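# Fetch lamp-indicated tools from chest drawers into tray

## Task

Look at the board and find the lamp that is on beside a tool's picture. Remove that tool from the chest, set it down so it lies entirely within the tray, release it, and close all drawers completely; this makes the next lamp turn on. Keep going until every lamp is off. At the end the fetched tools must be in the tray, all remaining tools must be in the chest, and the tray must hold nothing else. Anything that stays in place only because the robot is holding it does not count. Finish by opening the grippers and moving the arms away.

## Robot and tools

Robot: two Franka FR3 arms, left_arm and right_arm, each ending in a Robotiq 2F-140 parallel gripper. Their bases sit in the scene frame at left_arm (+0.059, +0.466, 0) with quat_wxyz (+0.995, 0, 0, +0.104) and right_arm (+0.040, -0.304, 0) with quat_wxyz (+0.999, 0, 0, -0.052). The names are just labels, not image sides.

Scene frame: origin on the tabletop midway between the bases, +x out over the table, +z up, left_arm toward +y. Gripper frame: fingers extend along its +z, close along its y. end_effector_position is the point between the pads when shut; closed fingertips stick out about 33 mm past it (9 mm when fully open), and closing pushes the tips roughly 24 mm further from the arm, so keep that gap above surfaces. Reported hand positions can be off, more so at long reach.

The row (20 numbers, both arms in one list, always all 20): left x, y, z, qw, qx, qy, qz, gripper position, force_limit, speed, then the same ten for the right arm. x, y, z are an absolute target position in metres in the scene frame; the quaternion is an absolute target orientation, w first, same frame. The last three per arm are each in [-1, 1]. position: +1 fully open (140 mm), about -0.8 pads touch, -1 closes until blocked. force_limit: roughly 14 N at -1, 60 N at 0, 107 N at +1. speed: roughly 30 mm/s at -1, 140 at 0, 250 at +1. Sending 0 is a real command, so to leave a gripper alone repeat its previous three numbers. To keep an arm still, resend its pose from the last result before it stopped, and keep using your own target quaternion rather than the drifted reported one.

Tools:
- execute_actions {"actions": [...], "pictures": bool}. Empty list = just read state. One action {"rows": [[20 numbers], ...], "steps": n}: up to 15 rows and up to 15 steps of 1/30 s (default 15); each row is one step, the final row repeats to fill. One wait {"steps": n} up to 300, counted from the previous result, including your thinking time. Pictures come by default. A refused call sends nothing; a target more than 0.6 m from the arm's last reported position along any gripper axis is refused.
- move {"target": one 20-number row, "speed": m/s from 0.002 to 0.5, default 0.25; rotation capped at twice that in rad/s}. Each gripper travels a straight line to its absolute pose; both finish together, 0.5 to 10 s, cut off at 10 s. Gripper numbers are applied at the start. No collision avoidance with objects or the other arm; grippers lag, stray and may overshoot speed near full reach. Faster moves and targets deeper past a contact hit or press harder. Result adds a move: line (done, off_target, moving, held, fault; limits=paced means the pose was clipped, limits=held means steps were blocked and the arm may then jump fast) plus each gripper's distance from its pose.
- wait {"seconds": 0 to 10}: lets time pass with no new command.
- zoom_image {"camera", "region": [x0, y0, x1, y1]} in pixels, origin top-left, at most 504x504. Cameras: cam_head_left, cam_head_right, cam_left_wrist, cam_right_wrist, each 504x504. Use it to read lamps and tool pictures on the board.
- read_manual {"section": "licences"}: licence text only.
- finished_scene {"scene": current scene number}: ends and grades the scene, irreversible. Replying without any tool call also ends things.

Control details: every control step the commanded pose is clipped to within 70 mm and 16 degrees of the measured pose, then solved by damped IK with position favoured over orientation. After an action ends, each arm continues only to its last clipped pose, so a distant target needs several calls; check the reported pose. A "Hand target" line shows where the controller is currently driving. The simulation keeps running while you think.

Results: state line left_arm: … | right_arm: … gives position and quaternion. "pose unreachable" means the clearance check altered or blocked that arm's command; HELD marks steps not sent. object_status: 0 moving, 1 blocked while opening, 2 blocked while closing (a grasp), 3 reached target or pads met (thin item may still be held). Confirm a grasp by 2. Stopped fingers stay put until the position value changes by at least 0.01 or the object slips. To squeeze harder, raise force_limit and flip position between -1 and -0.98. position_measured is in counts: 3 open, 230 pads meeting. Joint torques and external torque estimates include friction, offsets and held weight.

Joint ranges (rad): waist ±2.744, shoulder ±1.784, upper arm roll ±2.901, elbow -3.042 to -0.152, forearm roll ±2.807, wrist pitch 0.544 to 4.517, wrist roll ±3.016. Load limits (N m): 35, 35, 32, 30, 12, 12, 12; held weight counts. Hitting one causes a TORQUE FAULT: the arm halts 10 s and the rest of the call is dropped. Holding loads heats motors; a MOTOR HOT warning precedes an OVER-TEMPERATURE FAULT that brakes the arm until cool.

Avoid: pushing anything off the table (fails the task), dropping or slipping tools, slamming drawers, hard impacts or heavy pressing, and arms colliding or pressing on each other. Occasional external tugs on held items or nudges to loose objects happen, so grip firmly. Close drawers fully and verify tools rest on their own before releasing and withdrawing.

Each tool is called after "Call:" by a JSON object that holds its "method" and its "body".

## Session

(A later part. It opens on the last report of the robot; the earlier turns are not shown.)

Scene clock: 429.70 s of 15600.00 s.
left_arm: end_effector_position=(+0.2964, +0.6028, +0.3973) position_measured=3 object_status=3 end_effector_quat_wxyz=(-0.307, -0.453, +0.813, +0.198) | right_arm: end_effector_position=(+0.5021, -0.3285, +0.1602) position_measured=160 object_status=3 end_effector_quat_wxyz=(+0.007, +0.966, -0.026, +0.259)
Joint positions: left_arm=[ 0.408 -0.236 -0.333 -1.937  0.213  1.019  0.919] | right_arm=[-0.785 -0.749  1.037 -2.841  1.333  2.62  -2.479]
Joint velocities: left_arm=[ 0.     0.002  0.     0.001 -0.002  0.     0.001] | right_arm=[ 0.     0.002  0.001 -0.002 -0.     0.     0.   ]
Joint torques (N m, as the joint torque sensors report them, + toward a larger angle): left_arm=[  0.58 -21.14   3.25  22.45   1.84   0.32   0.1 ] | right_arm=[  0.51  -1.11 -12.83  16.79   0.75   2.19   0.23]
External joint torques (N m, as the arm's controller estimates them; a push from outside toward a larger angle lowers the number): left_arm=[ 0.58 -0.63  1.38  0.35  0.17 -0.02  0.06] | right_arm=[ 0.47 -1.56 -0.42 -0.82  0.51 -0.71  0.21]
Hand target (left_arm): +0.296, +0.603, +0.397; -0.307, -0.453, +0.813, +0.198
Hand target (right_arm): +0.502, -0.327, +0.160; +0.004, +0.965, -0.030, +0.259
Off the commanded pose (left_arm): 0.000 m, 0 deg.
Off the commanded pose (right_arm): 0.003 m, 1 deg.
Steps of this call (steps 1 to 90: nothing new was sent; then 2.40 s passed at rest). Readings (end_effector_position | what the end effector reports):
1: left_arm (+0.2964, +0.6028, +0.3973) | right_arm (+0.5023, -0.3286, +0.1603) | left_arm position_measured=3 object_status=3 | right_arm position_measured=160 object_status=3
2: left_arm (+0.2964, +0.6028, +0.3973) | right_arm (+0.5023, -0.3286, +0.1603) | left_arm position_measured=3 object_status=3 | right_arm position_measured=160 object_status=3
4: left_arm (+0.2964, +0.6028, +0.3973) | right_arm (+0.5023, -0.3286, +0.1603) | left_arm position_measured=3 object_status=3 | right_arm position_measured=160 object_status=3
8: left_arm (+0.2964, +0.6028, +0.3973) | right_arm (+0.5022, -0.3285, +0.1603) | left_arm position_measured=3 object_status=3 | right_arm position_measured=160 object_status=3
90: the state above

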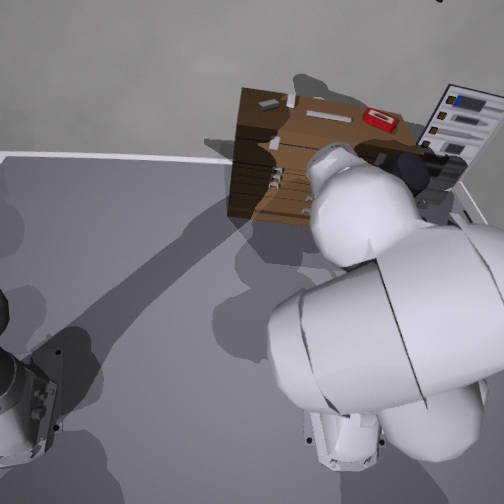

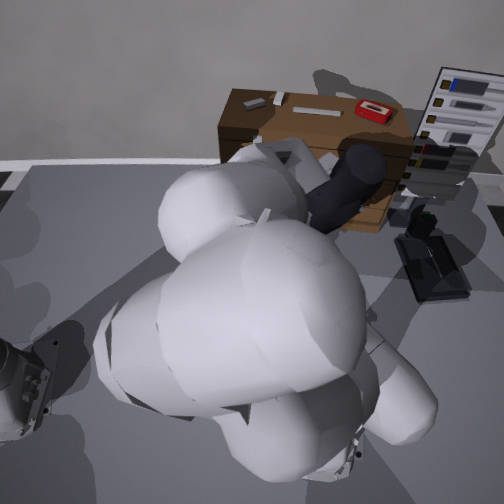

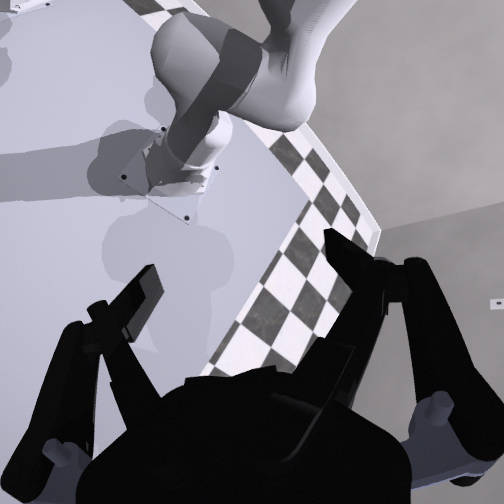

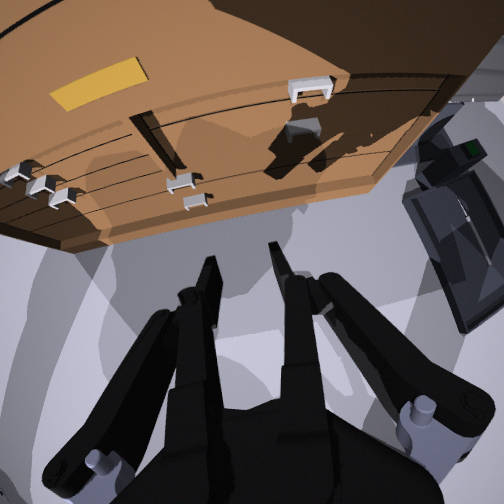

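Call:
{"method": "move", "body": {"target": [0.2964,0.6028,0.3973,-0.307,-0.453,0.813,0.198,1,0,0,0.42,-0.30,0.28,0,0.996,0,0.087,-0.25,0,0], "speed": 0.15}}

Call:
{"method": "wait", "body": {"seconds": 8}}

Call:
{"method": "zoom_image", "body": {"camera": "cam_head_right", "region": [340,60,504,310]}}

Scene clock: 438.10 s of 15600.00 s.
left_arm: end_effector_position=(+0.2964, +0.6028, +0.3973) position_measured=3 object_status=3 end_effector_quat_wxyz=(-0.307, -0.453, +0.813, +0.198) | right_arm: end_effector_position=(+0.4186, -0.3023, +0.2809) position_measured=160 object_status=3 end_effector_quat_wxyz=(-0.000, +0.996, +0.002, +0.088)
Joint positions: left_arm=[ 0.408 -0.236 -0.333 -1.937  0.213  1.019  0.919] | right_arm=[-0.765 -0.993  0.675 -2.592  0.649  1.846 -2.128]
Joint velocities: left_arm=[-0.     0.001  0.    -0.002 -0.001  0.     0.001] | right_arm=[-0.006 -0.003  0.     0.001 -0.    -0.016  0.012]
Joint torques (N m, as the joint torque sensors report them, + toward a larger angle): left_arm=[  0.27 -21.38   2.71  22.96   1.79   0.37   0.05] | right_arm=[ -1.02   1.5  -12.88  22.48   0.38   2.03   0.17]
External joint torques (N m, as the arm's controller estimates them; a push from outside toward a larger angle lowers the number): left_arm=[ 0.28 -0.94  0.86  0.99  0.12  0.05  0.01] | right_arm=[-1.07 -2.35  1.2   1.4  -0.67 -0.8   0.16]
Hand target (left_arm): +0.296, +0.603, +0.397; -0.307, -0.453, +0.813, +0.198
Hand target (right_arm): +0.417, -0.302, +0.281; -0.000, +0.996, -0.004, +0.085
Off the commanded pose (left_arm): 0.000 m, 0 deg.
Off the commanded pose (right_arm): 0.003 m, 0 deg.
After step 90, 3.47 s passed at rest.
move: done

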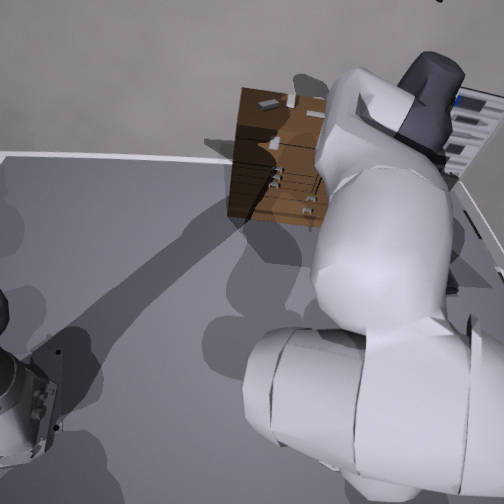

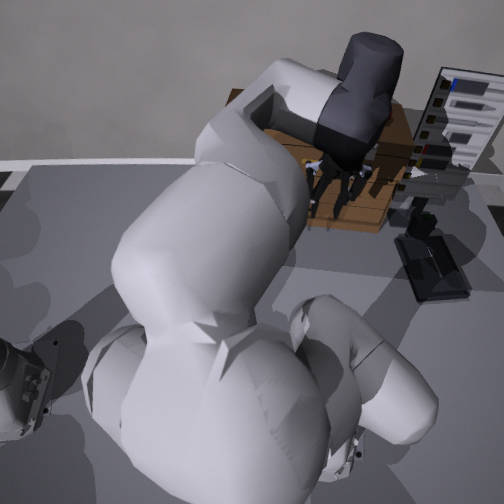

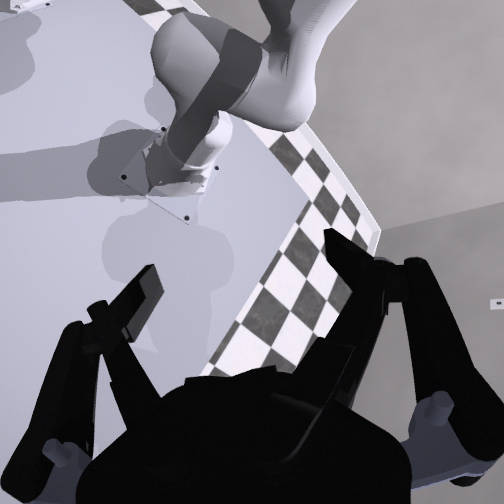

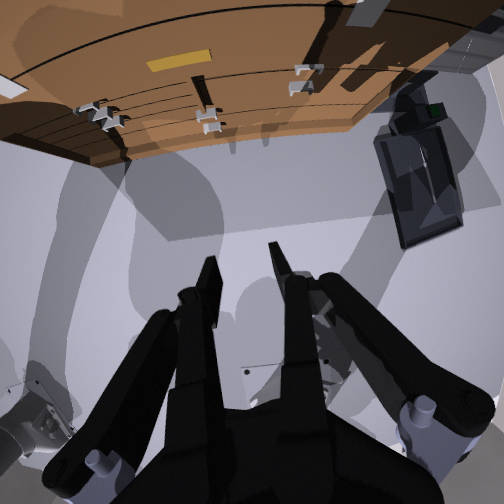

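Scene clock: 446.10 s of 15600.00 s.
left_arm: end_effector_position=(+0.2964, +0.6028, +0.3973) position_measured=3 object_status=3 end_effector_quat_wxyz=(-0.307, -0.453, +0.813, +0.198) | right_arm: end_effector_position=(+0.4181, -0.3020, +0.2808) position_measured=160 object_status=3 end_effector_quat_wxyz=(-0.001, +0.996, -0.000, +0.087)
Joint positions: left_arm=[ 0.408 -0.236 -0.333 -1.937  0.213  1.019  0.919] | right_arm=[-0.766 -0.994  0.675 -2.592  0.649  1.843 -2.124]
Joint velocities: left_arm=[ 0.001 -0.002 -0.    -0.    -0.002  0.    -0.   ] | right_arm=[ 0.     0.001  0.    -0.001 -0.001  0.     0.   ]
Joint torques (N m, as the joint torque sensors report them, + toward a larger angle): left_arm=[ -0.71 -21.29   2.86  23.4    1.8    0.32   0.05] | right_arm=[ -1.45   1.93 -13.13  22.02   0.38   2.15   0.24]
External joint torques (N m, as the arm's controller estimates them; a push from outside toward a larger angle lowers the number): left_arm=[-0.68 -0.61  1.01  1.32  0.12  0.01  0.01] | right_arm=[-1.43 -1.99  0.98  1.05 -0.66 -0.67  0.23]
Hand target (left_arm): +0.296, +0.603, +0.397; -0.307, -0.453, +0.813, +0.198
Hand target (right_arm): +0.417, -0.302, +0.281; -0.000, +0.996, -0.004, +0.085
Off the commanded pose (left_arm): 0.000 m, 0 deg.
Off the commanded pose (right_arm): 0.003 m, 0 deg.
Steps of this call (steps 1 to 90: nothing new was sent; then 5.00 s passed at rest). Readings (end_effector_position | what the end effector reports):
1: left_arm (+0.2964, +0.6028, +0.3973) | right_arm (+0.4185, -0.3022, +0.2809) | left_arm position_measured=3 object_status=3 | right_arm position_measured=160 object_status=3
2: left_arm (+0.2964, +0.6028, +0.3973) | right_arm (+0.4184, -0.3022, +0.2809) | left_arm position_measured=3 object_status=3 | right_arm position_measured=160 object_status=3
4: left_arm (+0.2964, +0.6028, +0.3973) | right_arm (+0.4183, -0.3021, +0.2808) | left_arm position_measured=3 object_status=3 | right_arm position_measured=160 object_status=3
8: left_arm (+0.2964, +0.6028, +0.3973) | right_arm (+0.4181, -0.3020, +0.2808) | left_arm position_measured=3 object_status=3 | right_arm position_measured=160 object_status=3
90: the state above

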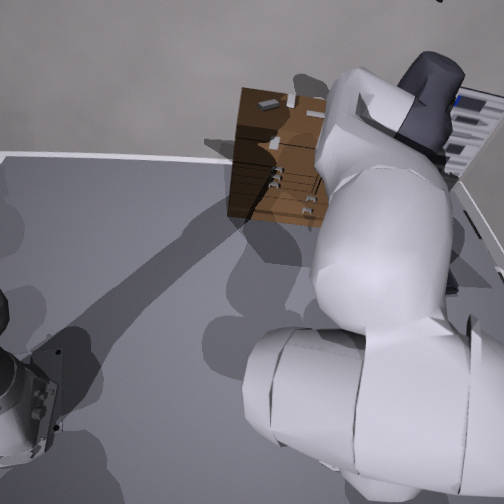

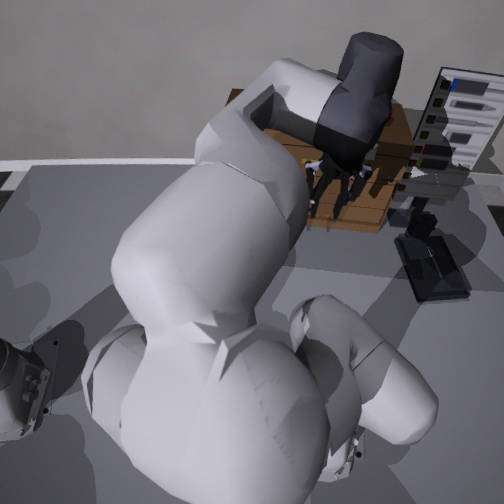

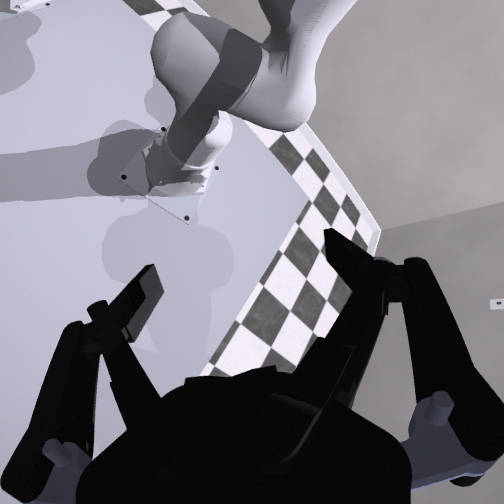

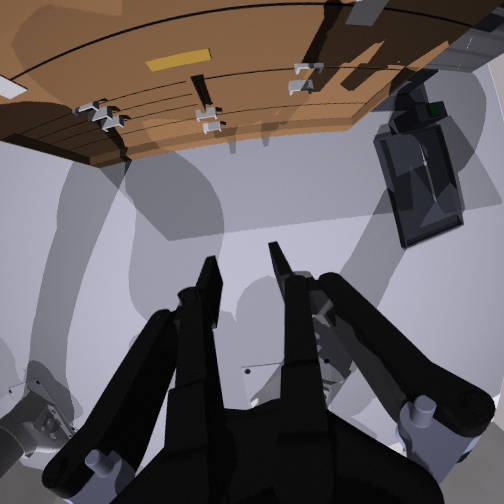

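Region (340, 60, 504, 310) of cam_head_right's 504x504 image, scaled by 2.016, with more detail than that image has; it fills the left 331 columns of this view, and the rest is white.

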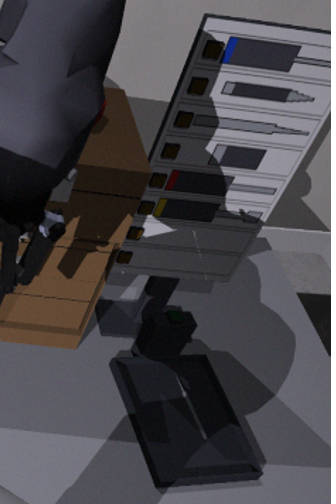

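No lamp is lit, so scene 2 is finished.

Call:
{"method": "finished_scene", "body": {"scene": 2}}

The scene is finished: the task was done.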